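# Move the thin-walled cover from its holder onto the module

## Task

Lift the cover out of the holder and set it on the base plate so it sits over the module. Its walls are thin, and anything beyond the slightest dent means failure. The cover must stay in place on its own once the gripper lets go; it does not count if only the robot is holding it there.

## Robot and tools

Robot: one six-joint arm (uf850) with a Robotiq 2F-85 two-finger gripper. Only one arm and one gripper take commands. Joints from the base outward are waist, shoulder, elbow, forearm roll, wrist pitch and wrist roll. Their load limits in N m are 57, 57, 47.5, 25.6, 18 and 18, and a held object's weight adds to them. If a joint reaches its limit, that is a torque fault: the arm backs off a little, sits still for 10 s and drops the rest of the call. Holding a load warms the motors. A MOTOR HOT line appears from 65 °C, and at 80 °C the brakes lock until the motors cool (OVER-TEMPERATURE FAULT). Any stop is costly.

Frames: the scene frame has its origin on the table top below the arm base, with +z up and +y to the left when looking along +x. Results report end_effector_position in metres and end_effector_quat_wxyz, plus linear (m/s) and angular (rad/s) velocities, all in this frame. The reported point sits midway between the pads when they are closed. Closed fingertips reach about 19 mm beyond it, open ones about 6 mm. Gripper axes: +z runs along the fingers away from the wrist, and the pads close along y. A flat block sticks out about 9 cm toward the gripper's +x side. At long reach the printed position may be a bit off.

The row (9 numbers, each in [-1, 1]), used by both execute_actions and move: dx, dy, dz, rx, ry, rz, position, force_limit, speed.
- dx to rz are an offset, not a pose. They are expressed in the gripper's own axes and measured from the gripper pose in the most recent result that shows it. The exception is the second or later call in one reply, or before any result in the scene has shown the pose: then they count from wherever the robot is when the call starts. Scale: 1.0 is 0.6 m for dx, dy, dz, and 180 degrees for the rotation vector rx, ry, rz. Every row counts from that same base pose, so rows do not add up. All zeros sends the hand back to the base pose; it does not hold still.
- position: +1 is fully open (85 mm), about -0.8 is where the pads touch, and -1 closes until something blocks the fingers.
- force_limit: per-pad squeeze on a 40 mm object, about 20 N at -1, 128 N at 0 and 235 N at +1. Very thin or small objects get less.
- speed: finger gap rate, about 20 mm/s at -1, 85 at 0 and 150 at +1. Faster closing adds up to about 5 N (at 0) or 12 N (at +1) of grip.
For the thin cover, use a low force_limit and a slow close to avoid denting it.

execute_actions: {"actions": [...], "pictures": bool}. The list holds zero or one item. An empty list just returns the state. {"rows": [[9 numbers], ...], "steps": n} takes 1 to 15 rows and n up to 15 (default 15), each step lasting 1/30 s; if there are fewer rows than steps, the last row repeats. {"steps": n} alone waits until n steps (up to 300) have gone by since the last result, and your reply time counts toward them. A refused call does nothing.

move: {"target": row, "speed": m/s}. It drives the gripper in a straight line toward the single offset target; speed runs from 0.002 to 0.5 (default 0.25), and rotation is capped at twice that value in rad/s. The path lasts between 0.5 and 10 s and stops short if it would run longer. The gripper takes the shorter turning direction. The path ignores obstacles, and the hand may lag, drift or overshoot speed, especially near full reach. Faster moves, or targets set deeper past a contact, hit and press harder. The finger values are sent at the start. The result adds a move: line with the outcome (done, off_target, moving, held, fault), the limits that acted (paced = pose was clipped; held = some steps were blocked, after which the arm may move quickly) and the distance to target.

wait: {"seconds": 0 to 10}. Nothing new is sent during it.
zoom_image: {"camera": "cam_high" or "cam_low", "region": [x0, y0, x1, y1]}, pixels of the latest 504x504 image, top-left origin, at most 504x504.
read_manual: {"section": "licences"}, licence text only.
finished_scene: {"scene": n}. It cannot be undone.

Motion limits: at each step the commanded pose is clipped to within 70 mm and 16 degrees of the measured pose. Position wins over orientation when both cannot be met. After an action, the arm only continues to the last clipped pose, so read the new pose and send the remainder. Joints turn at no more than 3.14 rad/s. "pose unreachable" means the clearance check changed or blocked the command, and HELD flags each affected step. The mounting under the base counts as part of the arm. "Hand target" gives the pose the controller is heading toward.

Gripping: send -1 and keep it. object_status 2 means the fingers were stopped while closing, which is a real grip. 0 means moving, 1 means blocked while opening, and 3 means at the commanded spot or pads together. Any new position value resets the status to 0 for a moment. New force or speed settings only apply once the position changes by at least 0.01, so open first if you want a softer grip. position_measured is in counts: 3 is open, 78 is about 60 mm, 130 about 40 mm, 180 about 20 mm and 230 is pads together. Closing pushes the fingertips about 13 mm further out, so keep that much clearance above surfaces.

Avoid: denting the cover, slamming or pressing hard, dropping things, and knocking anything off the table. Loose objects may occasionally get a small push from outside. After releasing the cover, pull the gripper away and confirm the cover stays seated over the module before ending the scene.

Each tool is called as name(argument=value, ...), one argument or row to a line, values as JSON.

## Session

execute_actions(
  actions=[],
)

Scene clock: 0.00 s of 5600.00 s.
end_effector_position=(+0.2150, -0.0689, +0.3239) position_measured=3 object_status=3 end_effector_quat_wxyz=(+0.600, +0.008, -0.674, +0.431) end_effector_velocity=(-0.000, -0.001, +0.000) end_effector_angular_velocity=(+0.000, -0.000, +0.002)
Joint positions: [ 0.232 -0.798 -0.826 -0.446 -1.684  0.574]
Joint velocities: [-0.     0.002  0.002 -0.002  0.     0.   ]
Hand target: +0.215, -0.069, +0.324; +0.600, +0.008, -0.674, +0.431

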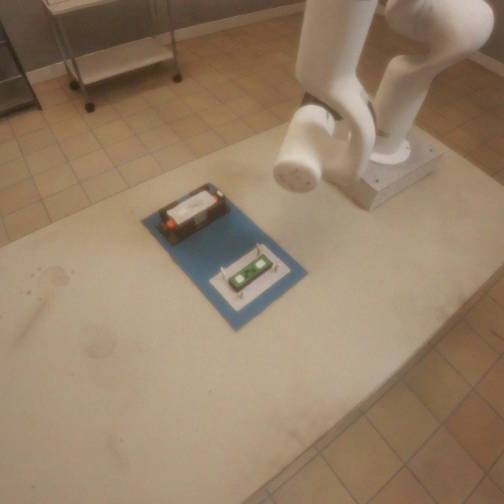

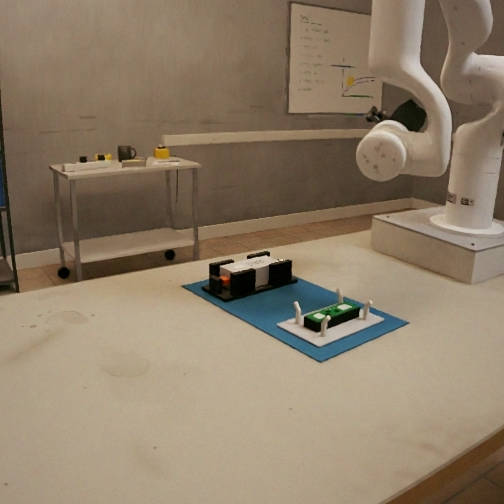

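zoom_image(
  camera="cam_high",
  region=[150, 175, 250, 255],
)

zoom_image(
  camera="cam_low",
  region=[200, 245, 310, 310],
)

zoom_image(
  camera="cam_high",
  region=[200, 230, 300, 320],
)

Region (150, 175, 250, 255) of cam_high's 504x504 image, scaled by 5.040, with more detail than that image has; it fills the top 403 rows of this view, and the rest is white.

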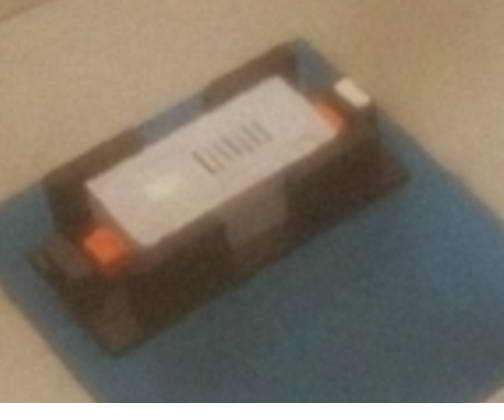

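Region (200, 245, 310, 310) of cam_low's 504x504 image, scaled by 4.582, with more detail than that image has; it fills the top 298 rows of this view, and the rest is white.

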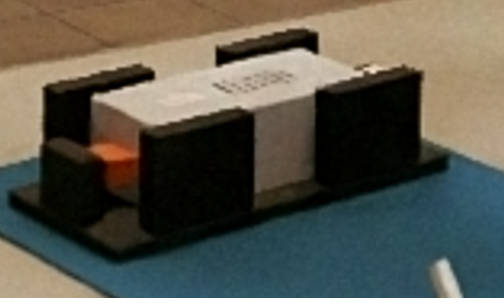

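Region (200, 230, 300, 320) of cam_high's 504x504 image, scaled by 5.040, with more detail than that image has; it fills the top 454 rows of this view, and the rest is white.

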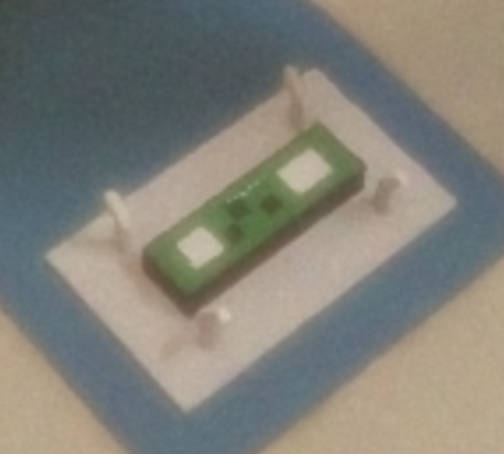

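move(
  target=[-0.516,-0.1597,-0.4797,-0.2878,-0.4442,-0.0175,0.72,-1,0],
)

move(
  target=[0,0,0.04,0,0,0,0.72,-1,0],
  speed=0.05,
)

zoom_image(
  camera="cam_high",
  region=[160, 172, 230, 242],
)

zoom_image(
  camera="cam_low",
  region=[210, 228, 300, 298],
)

Scene clock: 35.57 s of 5600.00 s.
end_effector_position=(+0.5830, -0.1162, +0.1003) position_measured=39 object_status=3 end_effector_quat_wxyz=(+0.000, -0.048, +0.999, -0.000) end_effector_velocity=(-0.001, +0.000, -0.002) end_effector_angular_velocity=(+0.007, +0.000, +0.003)
Joint positions: [-0.166 -0.873 -1.262  0.049 -0.406 -0.347]
Joint velocities: [-0.003 -0.003  0.     0.018  0.001 -0.023]
Hand target: +0.583, -0.116, +0.100; +0.000, -0.048, +0.999, -0.000
Off the commanded pose: 0.000 m, 0 deg.
After step 90, 28.80 s passed at rest.
move: done

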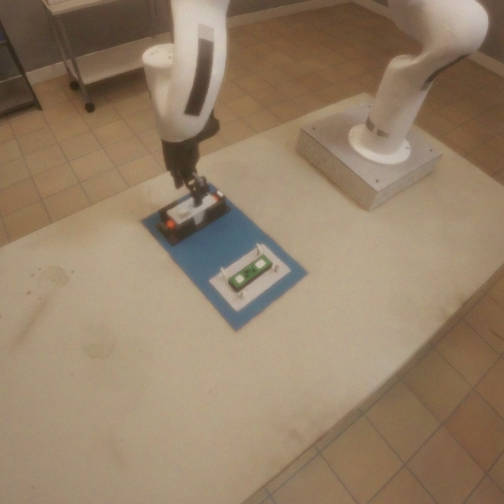

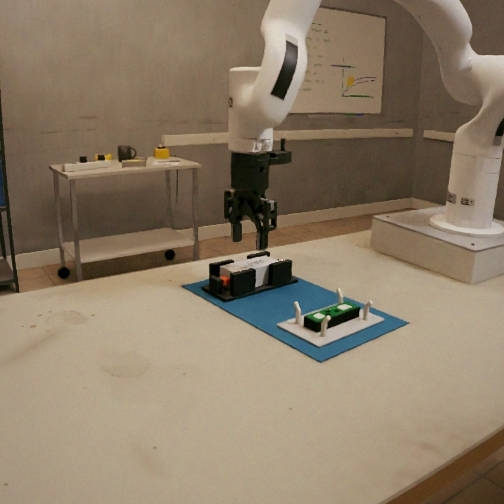

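Scene clock: 36.33 s of 5600.00 s.
end_effector_position=(+0.5831, -0.1163, +0.0765) position_measured=39 object_status=3 end_effector_quat_wxyz=(+0.000, -0.048, +0.999, -0.000) end_effector_velocity=(-0.000, -0.000, -0.001) end_effector_angular_velocity=(-0.000, -0.000, +0.001)
Joint positions: [-0.165 -0.919 -1.274  0.053 -0.372 -0.351]
Joint velocities: [ 0.    -0.001 -0.    -0.001  0.001 -0.   ]
Hand target: +0.583, -0.116, +0.076; +0.000, -0.048, +0.999, -0.000
Off the commanded pose: 0.000 m, 0 deg.
move: done

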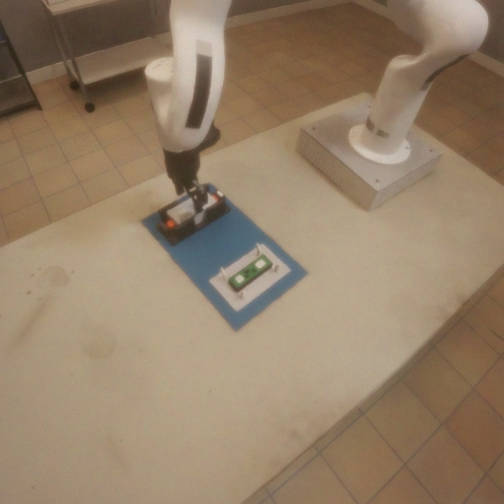

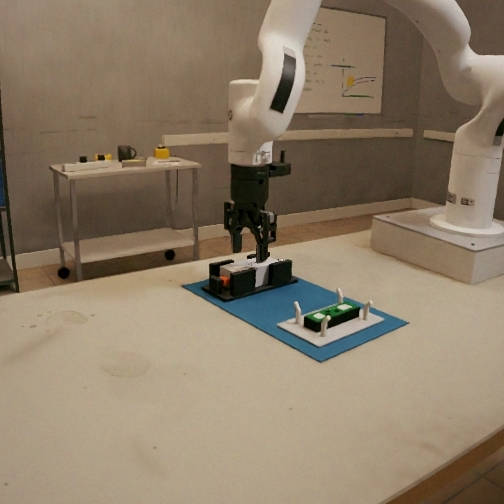

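Region (160, 172, 230, 242) of cam_high's 504x504 image, scaled by 7.200, with more detail than that image has.

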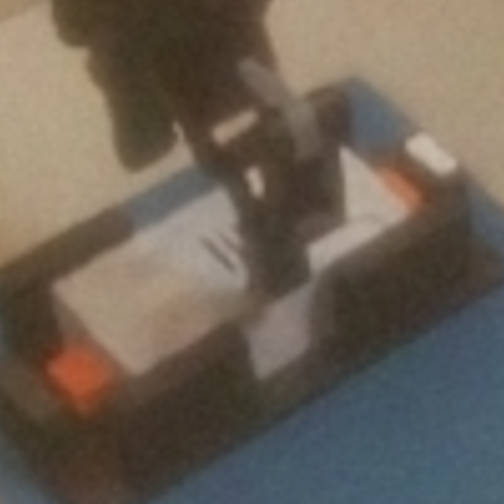

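Region (210, 228, 300, 298) of cam_low's 504x504 image, scaled by 5.600, with more detail than that image has.

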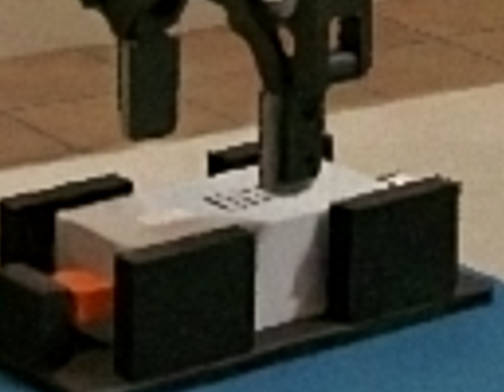

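move(
  target=[0,0,0.055,0,0,0,0.72,-1,0],
  speed=0.025,
)

execute_actions(
  actions=[
    {"rows": [[0,0,0,0,0,0,-1,-0.9,-1]], "steps": 15},
  ],
  pictures=false,
)

execute_actions(
  actions=[
    {"steps": 6},
  ],
  pictures=false,
)

execute_actions(
  actions=[
    {"steps": 6},
  ],
  pictures=false,
)

execute_actions(
  actions=[
    {"steps": 6},
  ],
  pictures=false,
)

execute_actions(
  actions=[
    {"steps": 6},
  ],
  pictures=false,
)

execute_actions(
  actions=[
    {"steps": 16},
  ],
)

zoom_image(
  camera="cam_low",
  region=[210, 228, 300, 298],
)

Scene clock: 54.40 s of 5600.00 s.
end_effector_position=(+0.5832, -0.1163, +0.0436) position_measured=39 object_status=3 end_effector_quat_wxyz=(+0.000, -0.048, +0.999, -0.001) end_effector_velocity=(+0.000, -0.000, -0.000) end_effector_angular_velocity=(-0.000, -0.000, +0.001)
Joint positions: [-0.164 -0.984 -1.296  0.06  -0.329 -0.357]
Joint velocities: [ 0.    -0.001 -0.001 -0.001  0.001 -0.   ]
Hand target: +0.583, -0.116, +0.044; +0.000, -0.048, +0.999, -0.000
Off the commanded pose: 0.000 m, 0 deg.
After step 90, 13.50 s passed at rest.
move: done

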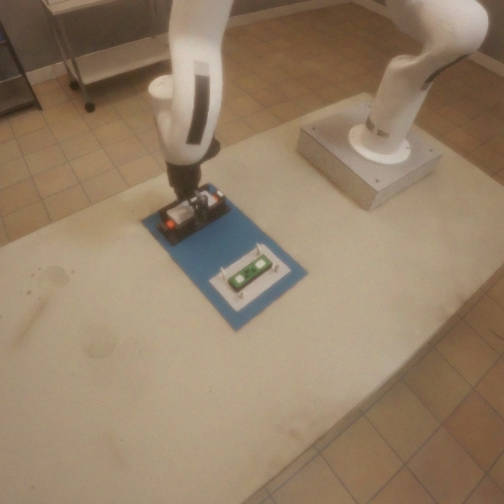

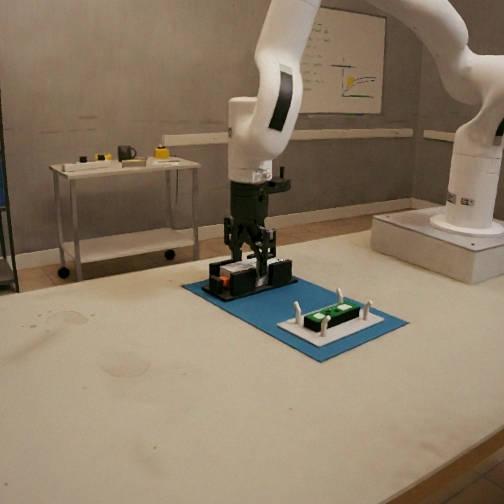

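Scene clock: 54.90 s of 5600.00 s.
end_effector_position=(+0.5833, -0.1163, +0.0436) position_measured=60 object_status=0 end_effector_quat_wxyz=(+0.000, -0.048, +0.999, -0.001) end_effector_velocity=(+0.000, -0.000, -0.000) end_effector_angular_velocity=(-0.000, +0.000, +0.000)
Joint positions: [-0.164 -0.984 -1.296  0.06  -0.329 -0.357]
Joint velocities: [ 0.    -0.    -0.    -0.001 -0.    -0.   ]
Hand target: +0.583, -0.116, +0.044; +0.000, -0.048, +0.999, -0.001
Off the commanded pose: 0.000 m, 0 deg.
Steps of this call (steps 1 to 15: all 15 steps of this action). Readings (end_effector_position | what the end effector reports):
1: (+0.5833, -0.1163, +0.0436) | position_measured=39 object_status=0
2: (+0.5833, -0.1163, +0.0436) | position_measured=39 object_status=0
4: (+0.5833, -0.1163, +0.0437) | position_measured=41 object_status=0
8: (+0.5833, -0.1163, +0.0436) | position_measured=48 object_status=0
15: the state above

Scene clock: 55.10 s of 5600.00 s.
end_effector_position=(+0.5833, -0.1163, +0.0436) position_measured=71 object_status=0 end_effector_quat_wxyz=(+0.000, -0.048, +0.999, -0.001) end_effector_velocity=(-0.001, +0.000, -0.001) end_effector_angular_velocity=(+0.000, +0.002, -0.000)
Joint positions: [-0.164 -0.984 -1.296  0.06  -0.329 -0.357]
Joint velocities: [ 0.    -0.002 -0.     0.    -0.     0.   ]
Hand target: +0.583, -0.116, +0.044; +0.000, -0.048, +0.999, -0.001
Off the commanded pose: 0.000 m, 0 deg.
Steps of this call (steps 1 to 6: nothing new was sent). Readings (end_effector_position | what the end effector reports):
1: (+0.5833, -0.1163, +0.0436) | position_measured=62 object_status=0
2: (+0.5833, -0.1163, +0.0436) | position_measured=64 object_status=0
4: (+0.5833, -0.1163, +0.0436) | position_measured=67 object_status=0
6: the state above

Scene clock: 55.30 s of 5600.00 s.
end_effector_position=(+0.5832, -0.1163, +0.0436) position_measured=81 object_status=0 end_effector_quat_wxyz=(+0.000, -0.048, +0.999, -0.000) end_effector_velocity=(-0.002, +0.003, -0.001) end_effector_angular_velocity=(+0.003, +0.008, -0.001)
Joint positions: [-0.164 -0.984 -1.296  0.06  -0.329 -0.357]
Joint velocities: [ 0.003 -0.001 -0.     0.003 -0.007  0.001]
Hand target: +0.583, -0.116, +0.044; +0.000, -0.048, +0.999, -0.001
Off the commanded pose: 0.000 m, 0 deg.
Steps of this call (steps 1 to 6: nothing new was sent). Readings (end_effector_position | what the end effector reports):
1: (+0.5833, -0.1163, +0.0436) | position_measured=73 object_status=0
2: (+0.5833, -0.1163, +0.0436) | position_measured=74 object_status=0
4: (+0.5832, -0.1163, +0.0436) | position_measured=78 object_status=0
6: the state above

Scene clock: 55.50 s of 5600.00 s.
end_effector_position=(+0.5829, -0.1156, +0.0436) position_measured=92 object_status=0 end_effector_quat_wxyz=(-0.000, -0.048, +0.999, -0.000) end_effector_velocity=(-0.001, +0.003, -0.000) end_effector_angular_velocity=(+0.002, +0.006, +0.002)
Joint positions: [-0.163 -0.984 -1.296  0.06  -0.33  -0.357]
Joint velocities: [ 0.004 -0.001 -0.     0.001 -0.006  0.   ]
Hand target: +0.583, -0.116, +0.044; +0.000, -0.048, +0.999, -0.001
Off the commanded pose: 0.001 m, 0 deg.
Steps of this call (steps 1 to 6: nothing new was sent). Readings (end_effector_position | what the end effector reports):
1: (+0.5832, -0.1162, +0.0436) | position_measured=83 object_status=0
2: (+0.5831, -0.1160, +0.0436) | position_measured=85 object_status=0
4: (+0.5830, -0.1158, +0.0436) | position_measured=88 object_status=0
6: the state above

Scene clock: 55.70 s of 5600.00 s.
end_effector_position=(+0.5829, -0.1155, +0.0438) position_measured=101 object_status=0 end_effector_quat_wxyz=(-0.001, -0.048, +0.999, -0.000) end_effector_velocity=(+0.001, -0.002, +0.002) end_effector_angular_velocity=(-0.001, -0.002, -0.001)
Joint positions: [-0.163 -0.984 -1.296  0.06  -0.331 -0.357]
Joint velocities: [-0.003  0.003 -0.002 -0.001 -0.002 -0.001]
Hand target: +0.583, -0.116, +0.044; +0.000, -0.048, +0.999, -0.001
Off the commanded pose: 0.001 m, 0 deg.
Steps of this call (steps 1 to 6: nothing new was sent). Readings (end_effector_position | what the end effector reports):
1: (+0.5829, -0.1155, +0.0436) | position_measured=93 object_status=0
2: (+0.5828, -0.1154, +0.0436) | position_measured=95 object_status=0
4: (+0.5828, -0.1154, +0.0437) | position_measured=98 object_status=0
6: the state above

Scene clock: 56.23 s of 5600.00 s.
end_effector_position=(+0.5831, -0.1162, +0.0436) position_measured=103 object_status=2 end_effector_quat_wxyz=(+0.000, -0.048, +0.999, -0.000) end_effector_velocity=(-0.000, -0.000, -0.000) end_effector_angular_velocity=(+0.000, -0.000, -0.001)
Joint positions: [-0.164 -0.984 -1.296  0.06  -0.329 -0.357]
Joint velocities: [-0.    -0.001 -0.     0.001  0.     0.   ]
Hand target: +0.583, -0.116, +0.044; +0.000, -0.048, +0.999, -0.001
Off the commanded pose: 0.000 m, 0 deg.
Steps of this call (steps 1 to 16: nothing new was sent). Readings (end_effector_position | what the end effector reports):
1: (+0.5830, -0.1156, +0.0439) | position_measured=103 object_status=0
2: (+0.5830, -0.1156, +0.0438) | position_measured=103 object_status=0
4: (+0.5830, -0.1158, +0.0438) | position_measured=103 object_status=0
8: (+0.5831, -0.1160, +0.0437) | position_measured=103 object_status=2
16: the state above

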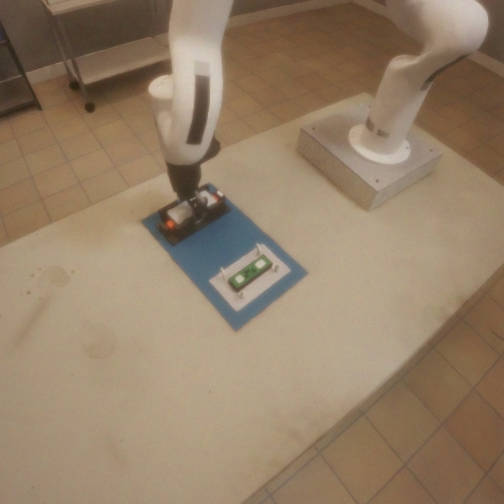

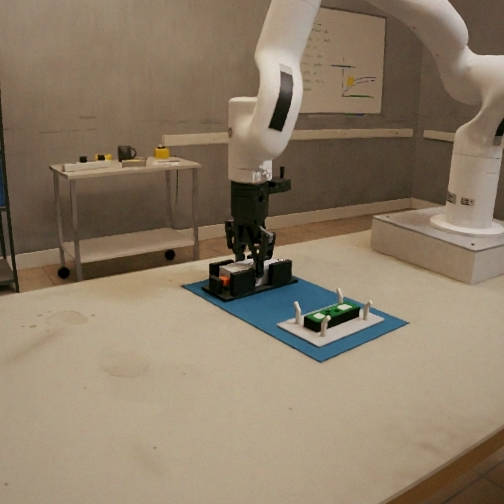

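Region (210, 228, 300, 298) of cam_low's 504x504 image, scaled by 5.600, with more detail than that image has.

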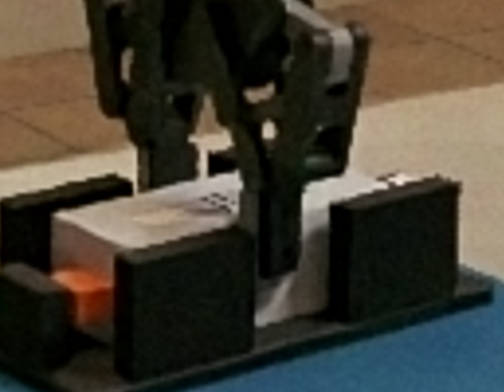

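move(
  target=[0,0.0035,0,0,0,0,-1,-0.9,-1],
  speed=0.005,
)

move(
  target=[0,0,0,0,0,0,-0.98,-0.84,-1],
)

move(
  target=[0,0,-0.007,0,0,0,-0.98,-0.84,-1],
  speed=0.005,
)

zoom_image(
  camera="cam_low",
  region=[210, 228, 300, 298],
)

Scene clock: 64.60 s of 5600.00 s.
end_effector_position=(+0.5833, -0.1148, +0.0436) position_measured=103 object_status=2 end_effector_quat_wxyz=(+0.001, -0.048, +0.999, -0.001) end_effector_velocity=(-0.002, +0.002, -0.001) end_effector_angular_velocity=(+0.002, +0.004, -0.001)
Joint positions: [-0.162 -0.983 -1.294  0.06  -0.327 -0.355]
Joint velocities: [ 0.002 -0.001  0.002  0.002 -0.001  0.001]
Hand target: +0.583, -0.114, +0.044; +0.000, -0.048, +0.999, -0.000
Off the commanded pose: 0.001 m, 0 deg.
After step 90, 4.67 s passed at rest.
move: done

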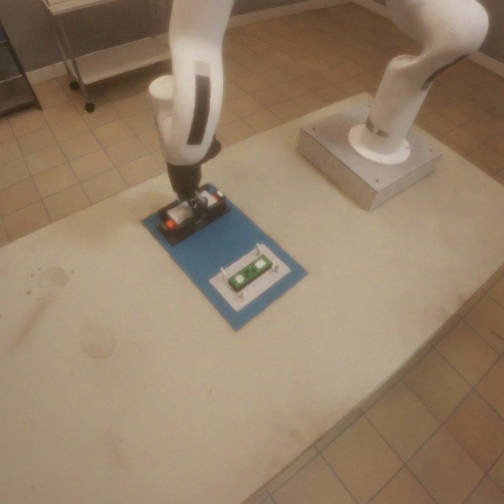

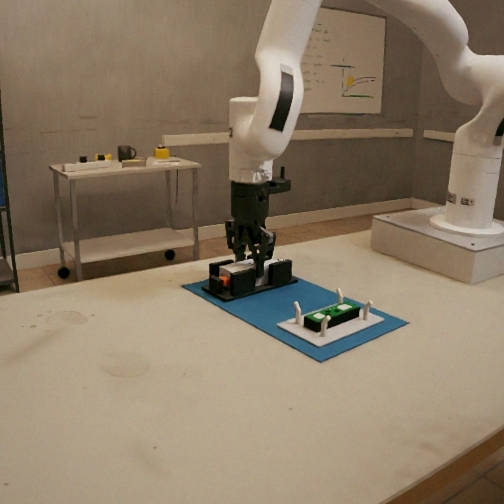

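Scene clock: 65.10 s of 5600.00 s.
end_effector_position=(+0.5833, -0.1148, +0.0437) position_measured=105 object_status=2 end_effector_quat_wxyz=(+0.001, -0.048, +0.999, -0.001) end_effector_velocity=(-0.000, +0.000, +0.000) end_effector_angular_velocity=(+0.000, +0.001, +0.000)
Joint positions: [-0.162 -0.983 -1.294  0.06  -0.327 -0.355]
Joint velocities: [ 0.     0.001  0.001 -0.     0.    -0.   ]
Hand target: +0.583, -0.115, +0.044; +0.001, -0.048, +0.999, -0.001
Off the commanded pose: 0.000 m, 0 deg.
move: done

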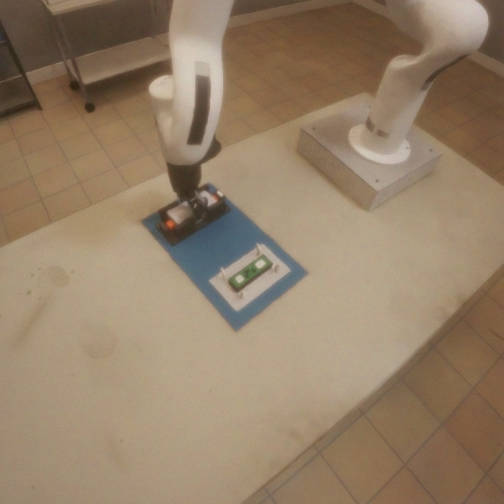

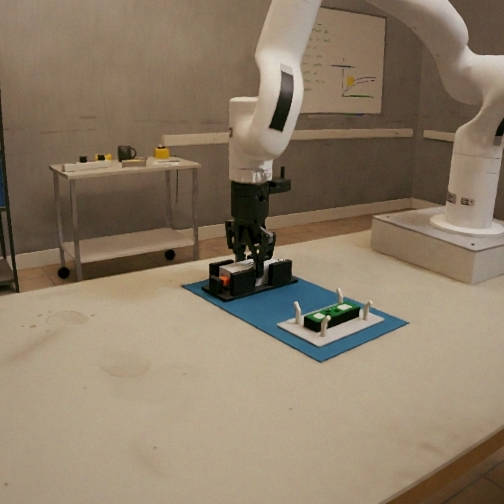

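Scene clock: 66.17 s of 5600.00 s.
end_effector_position=(+0.5830, -0.1148, +0.0476) position_measured=105 object_status=2 end_effector_quat_wxyz=(+0.001, -0.048, +0.999, -0.001) end_effector_velocity=(-0.000, -0.000, -0.000) end_effector_angular_velocity=(-0.000, +0.000, +0.001)
Joint positions: [-0.162 -0.975 -1.291  0.059 -0.332 -0.354]
Joint velocities: [ 0.    -0.001 -0.    -0.001  0.     0.   ]
Hand target: +0.583, -0.115, +0.048; +0.001, -0.048, +0.999, -0.001
Off the commanded pose: 0.000 m, 0 deg.
move: done

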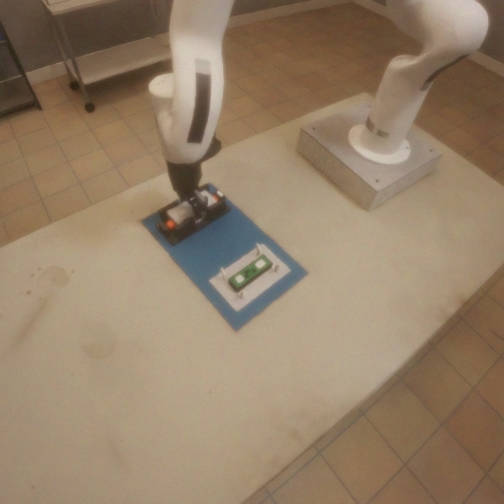

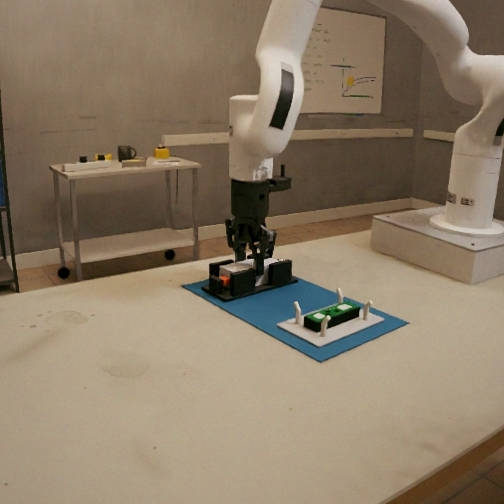

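Region (210, 228, 300, 298) of cam_low's 504x504 image, scaled by 5.600, with more detail than that image has.

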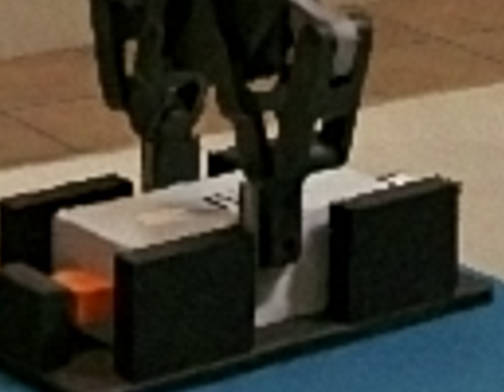

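Slipping; step force up.

move(
  target=[0,0,0,0,0,0,-1,-0.76,-1],
)

move(
  target=[0,0,-0.006,0,0,0,-1,-0.76,-1],
  speed=0.005,
)

zoom_image(
  camera="cam_low",
  region=[210, 228, 300, 298],
)

Scene clock: 78.27 s of 5600.00 s.
end_effector_position=(+0.5833, -0.1148, +0.0479) position_measured=109 object_status=2 end_effector_quat_wxyz=(+0.001, -0.048, +0.999, -0.001) end_effector_velocity=(+0.000, -0.000, +0.001) end_effector_angular_velocity=(-0.001, -0.001, +0.001)
Joint positions: [-0.162 -0.975 -1.291  0.059 -0.332 -0.354]
Joint velocities: [-0.     0.001 -0.    -0.001  0.     0.   ]
Hand target: +0.583, -0.115, +0.048; +0.001, -0.048, +0.999, -0.001
Off the commanded pose: 0.000 m, 0 deg.
After step 90, 8.40 s passed at rest.
move: done

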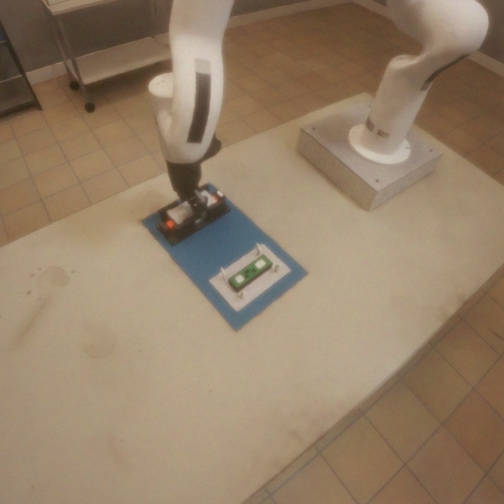

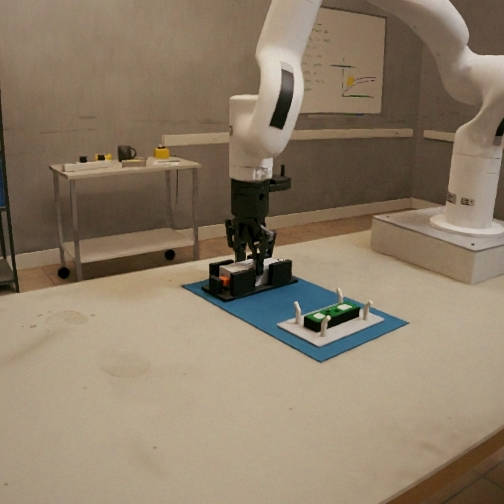

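Scene clock: 79.20 s of 5600.00 s.
end_effector_position=(+0.5831, -0.1148, +0.0513) position_measured=109 object_status=2 end_effector_quat_wxyz=(+0.001, -0.048, +0.999, -0.001) end_effector_velocity=(-0.000, +0.000, -0.000) end_effector_angular_velocity=(+0.000, +0.000, -0.001)
Joint positions: [-0.162 -0.968 -1.289  0.058 -0.337 -0.353]
Joint velocities: [0.    0.    0.001 0.001 0.    0.   ]
Hand target: +0.583, -0.115, +0.051; +0.001, -0.048, +0.999, -0.001
Off the commanded pose: 0.000 m, 0 deg.
move: done

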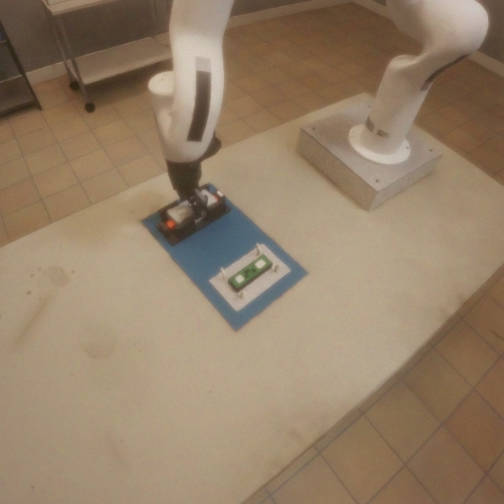

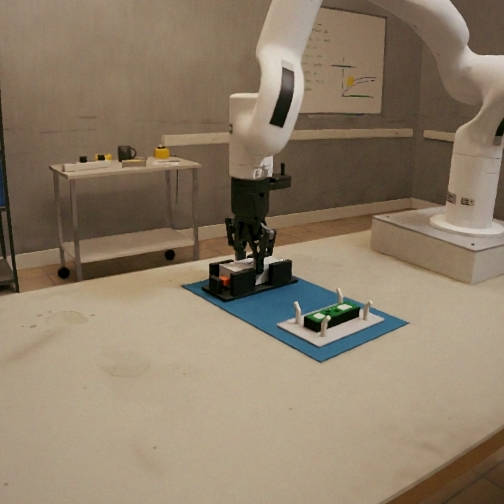

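Region (210, 228, 300, 298) of cam_low's 504x504 image, scaled by 5.600, with more detail than that image has.

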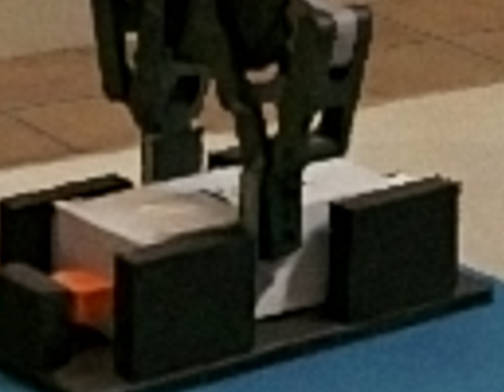

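move(
  target=[0,0,-0.05,0,0,0,-1,-0.76,-1],
  speed=0.015,
)

move(
  target=[0,0,-0.06,0,0,0,-1,-0.76,-1],
  speed=0.05,
)

move(
  target=[-0.006,0.391,0.03,0,0,0.004,-1,-0.76,-1],
  speed=0.12,
)

zoom_image(
  camera="cam_low",
  region=[270, 240, 390, 355],
)

zoom_image(
  camera="cam_high",
  region=[204, 223, 299, 318],
)

Scene clock: 91.47 s of 5600.00 s.
end_effector_position=(+0.5830, -0.1147, +0.0813) position_measured=109 object_status=2 end_effector_quat_wxyz=(+0.001, -0.048, +0.999, -0.001) end_effector_velocity=(-0.001, +0.000, +0.000) end_effector_angular_velocity=(+0.001, +0.001, -0.002)
Joint positions: [-0.163 -0.909 -1.269  0.052 -0.377 -0.348]
Joint velocities: [ 0.     0.001  0.001  0.002 -0.001  0.   ]
Hand target: +0.583, -0.115, +0.081; +0.001, -0.048, +0.999, -0.001
Off the commanded pose: 0.000 m, 0 deg.
After step 90, 7.07 s passed at rest.
move: done

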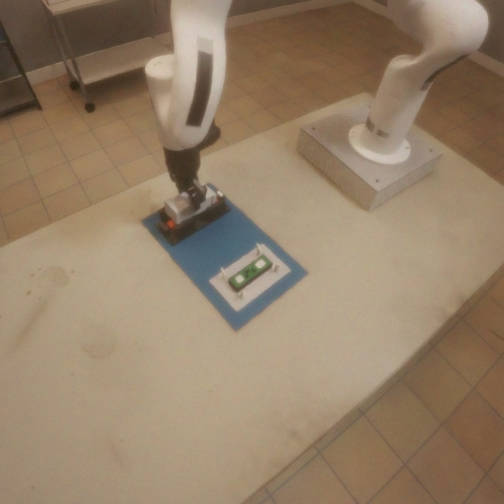

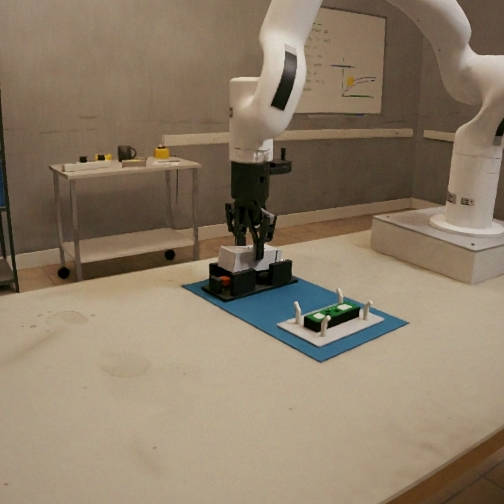

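Scene clock: 92.50 s of 5600.00 s.
end_effector_position=(+0.5828, -0.1147, +0.1171) position_measured=109 object_status=2 end_effector_quat_wxyz=(+0.000, -0.048, +0.999, -0.001) end_effector_velocity=(-0.000, +0.000, +0.000) end_effector_angular_velocity=(+0.001, +0.001, -0.002)
Joint positions: [-0.164 -0.841 -1.253  0.046 -0.429 -0.342]
Joint velocities: [ 0.     0.001  0.001  0.002 -0.001  0.   ]
Hand target: +0.583, -0.115, +0.117; +0.001, -0.048, +0.999, -0.001
Off the commanded pose: 0.000 m, 0 deg.
move: done

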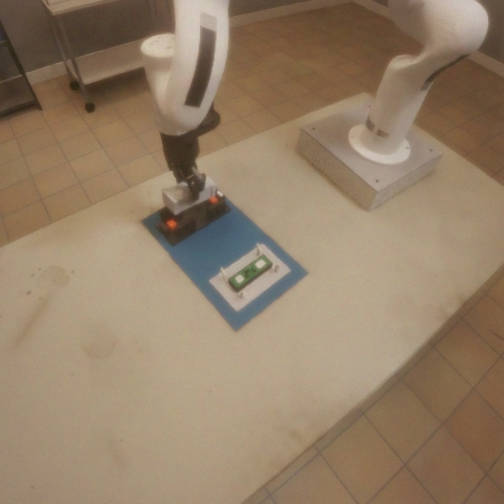

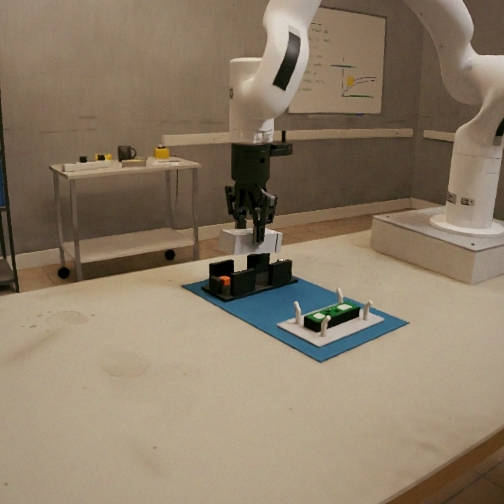

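Scene clock: 94.83 s of 5600.00 s.
end_effector_position=(+0.5640, +0.1190, +0.0988) position_measured=109 object_status=2 end_effector_quat_wxyz=(+0.000, -0.042, +0.999, -0.001) end_effector_velocity=(-0.000, +0.002, -0.001) end_effector_angular_velocity=(-0.000, +0.001, -0.001)
Joint positions: [ 0.236 -0.831 -1.191  0.066 -0.368  0.051]
Joint velocities: [ 0.003 -0.002 -0.001 -0.    -0.     0.004]
Hand target: +0.564, +0.119, +0.099; +0.000, -0.042, +0.999, -0.001
Off the commanded pose: 0.000 m, 0 deg.
move: done

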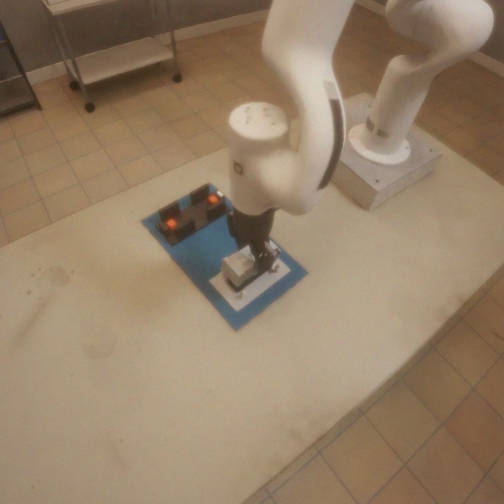

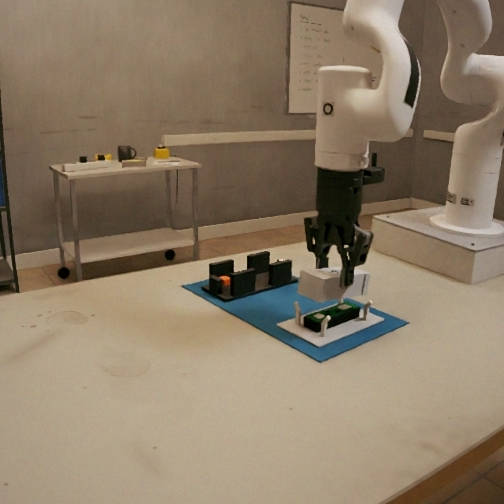

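Region (270, 240, 390, 355) of cam_low's 504x504 image, scaled by 4.200, with more detail than that image has; it fills the top 483 rows of this view, and the rest is white.

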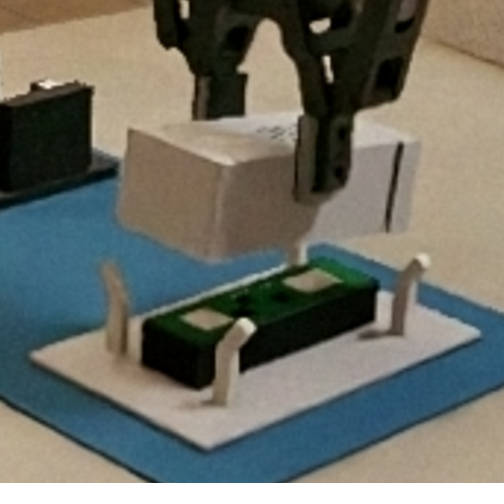

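Region (204, 223, 299, 318) of cam_high's 504x504 image, scaled by 5.305, with more detail than that image has.

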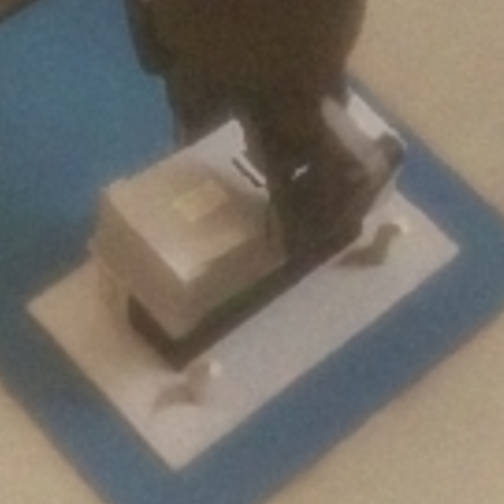

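move(
  target=[0,0,0.023,0,0.036,0,-1,-0.76,-1],
  speed=0.04,
)

zoom_image(
  camera="cam_low",
  region=[270, 240, 390, 355],
)

zoom_image(
  camera="cam_high",
  region=[204, 223, 299, 318],
)

Scene clock: 101.70 s of 5600.00 s.
end_effector_position=(+0.5640, +0.1190, +0.0851) position_measured=109 object_status=2 end_effector_quat_wxyz=(-0.056, -0.042, +0.998, -0.003) end_effector_velocity=(+0.001, +0.000, +0.000) end_effector_angular_velocity=(-0.001, +0.002, +0.002)
Joint positions: [ 0.231 -0.911 -1.3    0.074 -0.509  0.04 ]
Joint velocities: [-0.    -0.002 -0.005 -0.002 -0.006 -0.   ]
Hand target: +0.564, +0.119, +0.085; -0.056, -0.042, +0.998, -0.003
Off the commanded pose: 0.000 m, 0 deg.
After step 90, 2.23 s passed at rest.
move: done

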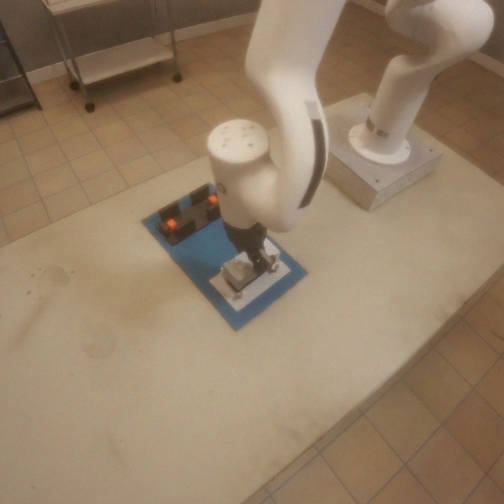

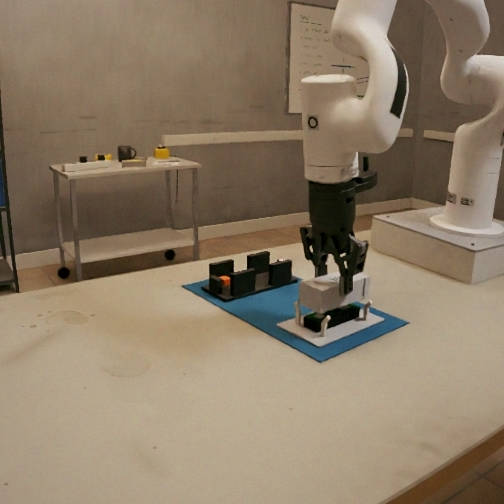

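Region (270, 240, 390, 355) of cam_low's 504x504 image, scaled by 4.200, with more detail than that image has; it fills the top 483 rows of this view, and the rest is white.

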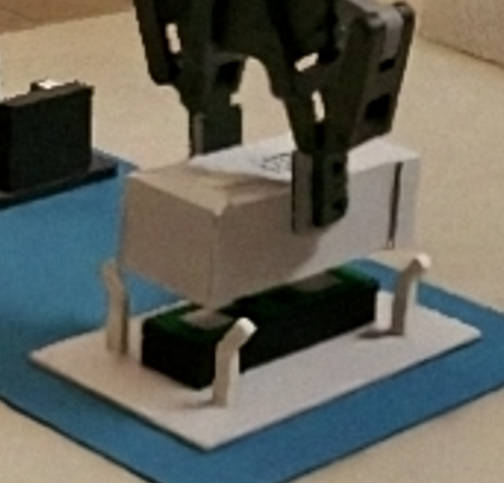

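Region (204, 223, 299, 318) of cam_high's 504x504 image, scaled by 5.305, with more detail than that image has.

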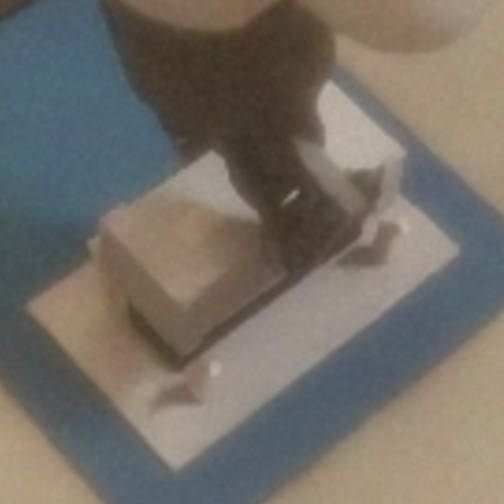

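move(
  target=[-0.0056,-0.0017,0.0195,0,0,0,-1,-0.76,-1],
  speed=0.015,
)

zoom_image(
  camera="cam_low",
  region=[270, 240, 390, 355],
)

zoom_image(
  camera="cam_high",
  region=[204, 223, 299, 318],
)

Scene clock: 113.37 s of 5600.00 s.
end_effector_position=(+0.5662, +0.1181, +0.0731) position_measured=109 object_status=2 end_effector_quat_wxyz=(-0.056, -0.042, +0.998, -0.003) end_effector_velocity=(+0.001, +0.000, +0.001) end_effector_angular_velocity=(+0.000, -0.003, +0.001)
Joint positions: [ 0.229 -0.937 -1.313  0.075 -0.497  0.037]
Joint velocities: [ 0.     0.001 -0.001 -0.001  0.001 -0.   ]
Hand target: +0.566, +0.118, +0.073; -0.056, -0.042, +0.998, -0.003
Off the commanded pose: 0.000 m, 0 deg.
After step 90, 7.63 s passed at rest.
move: done

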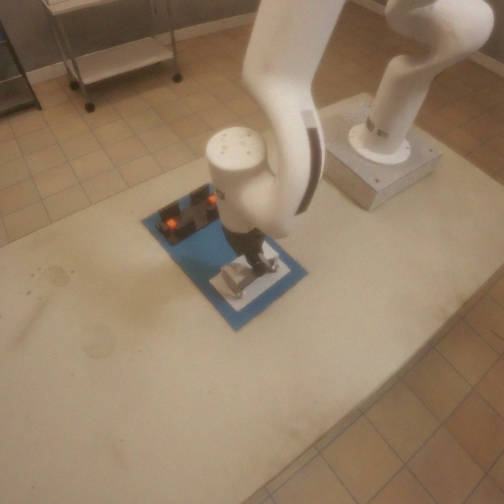

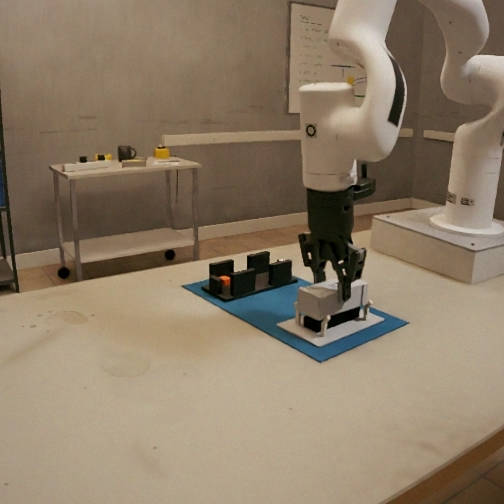

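Region (270, 240, 390, 355) of cam_low's 504x504 image, scaled by 4.200, with more detail than that image has; it fills the top 483 rows of this view, and the rest is white.

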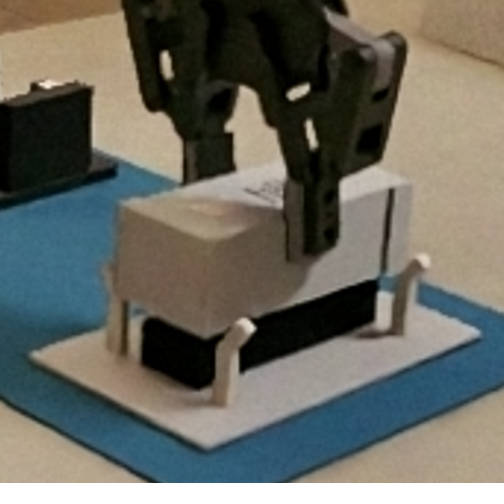

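Region (204, 223, 299, 318) of cam_high's 504x504 image, scaled by 5.305, with more detail than that image has.

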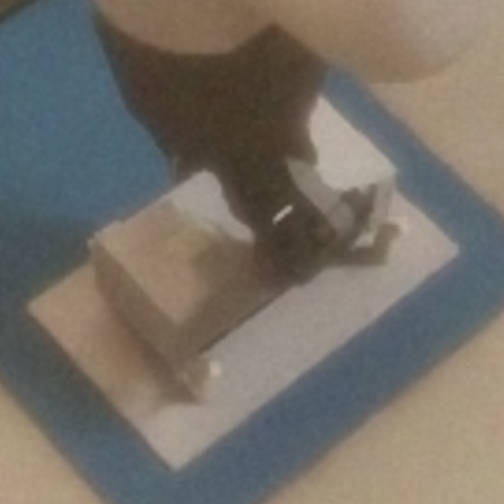

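Clean so far. Continue 12 mm slowly.

move(
  target=[-0.0023,0,0.0199,0,0,0,-1,-0.76,-1],
  speed=0.008,
)

zoom_image(
  camera="cam_low",
  region=[270, 240, 390, 355],
)

Scene clock: 120.50 s of 5600.00 s.
end_effector_position=(+0.5663, +0.1182, +0.0612) position_measured=109 object_status=2 end_effector_quat_wxyz=(-0.056, -0.042, +0.998, -0.003) end_effector_velocity=(-0.000, -0.000, -0.001) end_effector_angular_velocity=(-0.000, +0.000, +0.001)
Joint positions: [ 0.23  -0.961 -1.321  0.077 -0.481  0.035]
Joint velocities: [-0.    -0.001 -0.    -0.001  0.001 -0.   ]
Hand target: +0.566, +0.118, +0.061; -0.056, -0.042, +0.998, -0.003
Off the commanded pose: 0.000 m, 0 deg.
After step 90, 2.43 s passed at rest.
move: done

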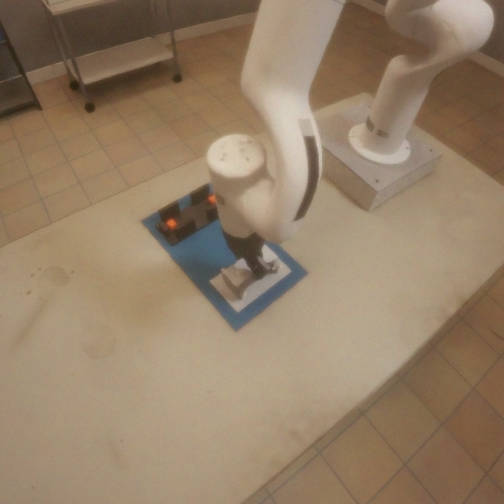

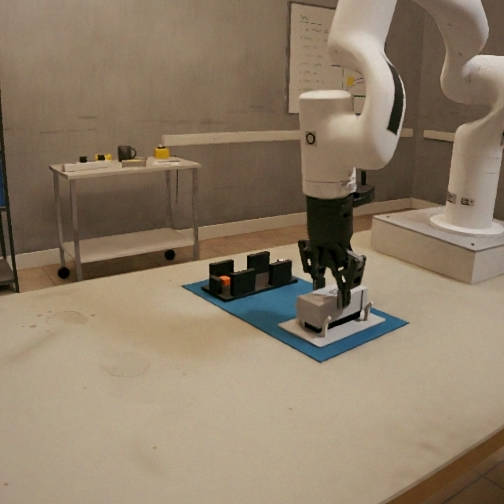

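Region (270, 240, 390, 355) of cam_low's 504x504 image, scaled by 4.200, with more detail than that image has; it fills the top 483 rows of this view, and the rest is white.

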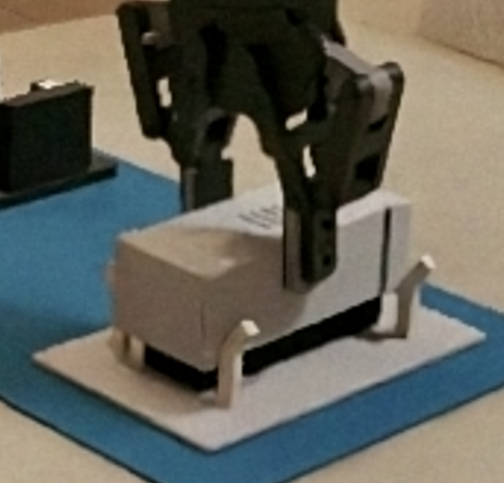

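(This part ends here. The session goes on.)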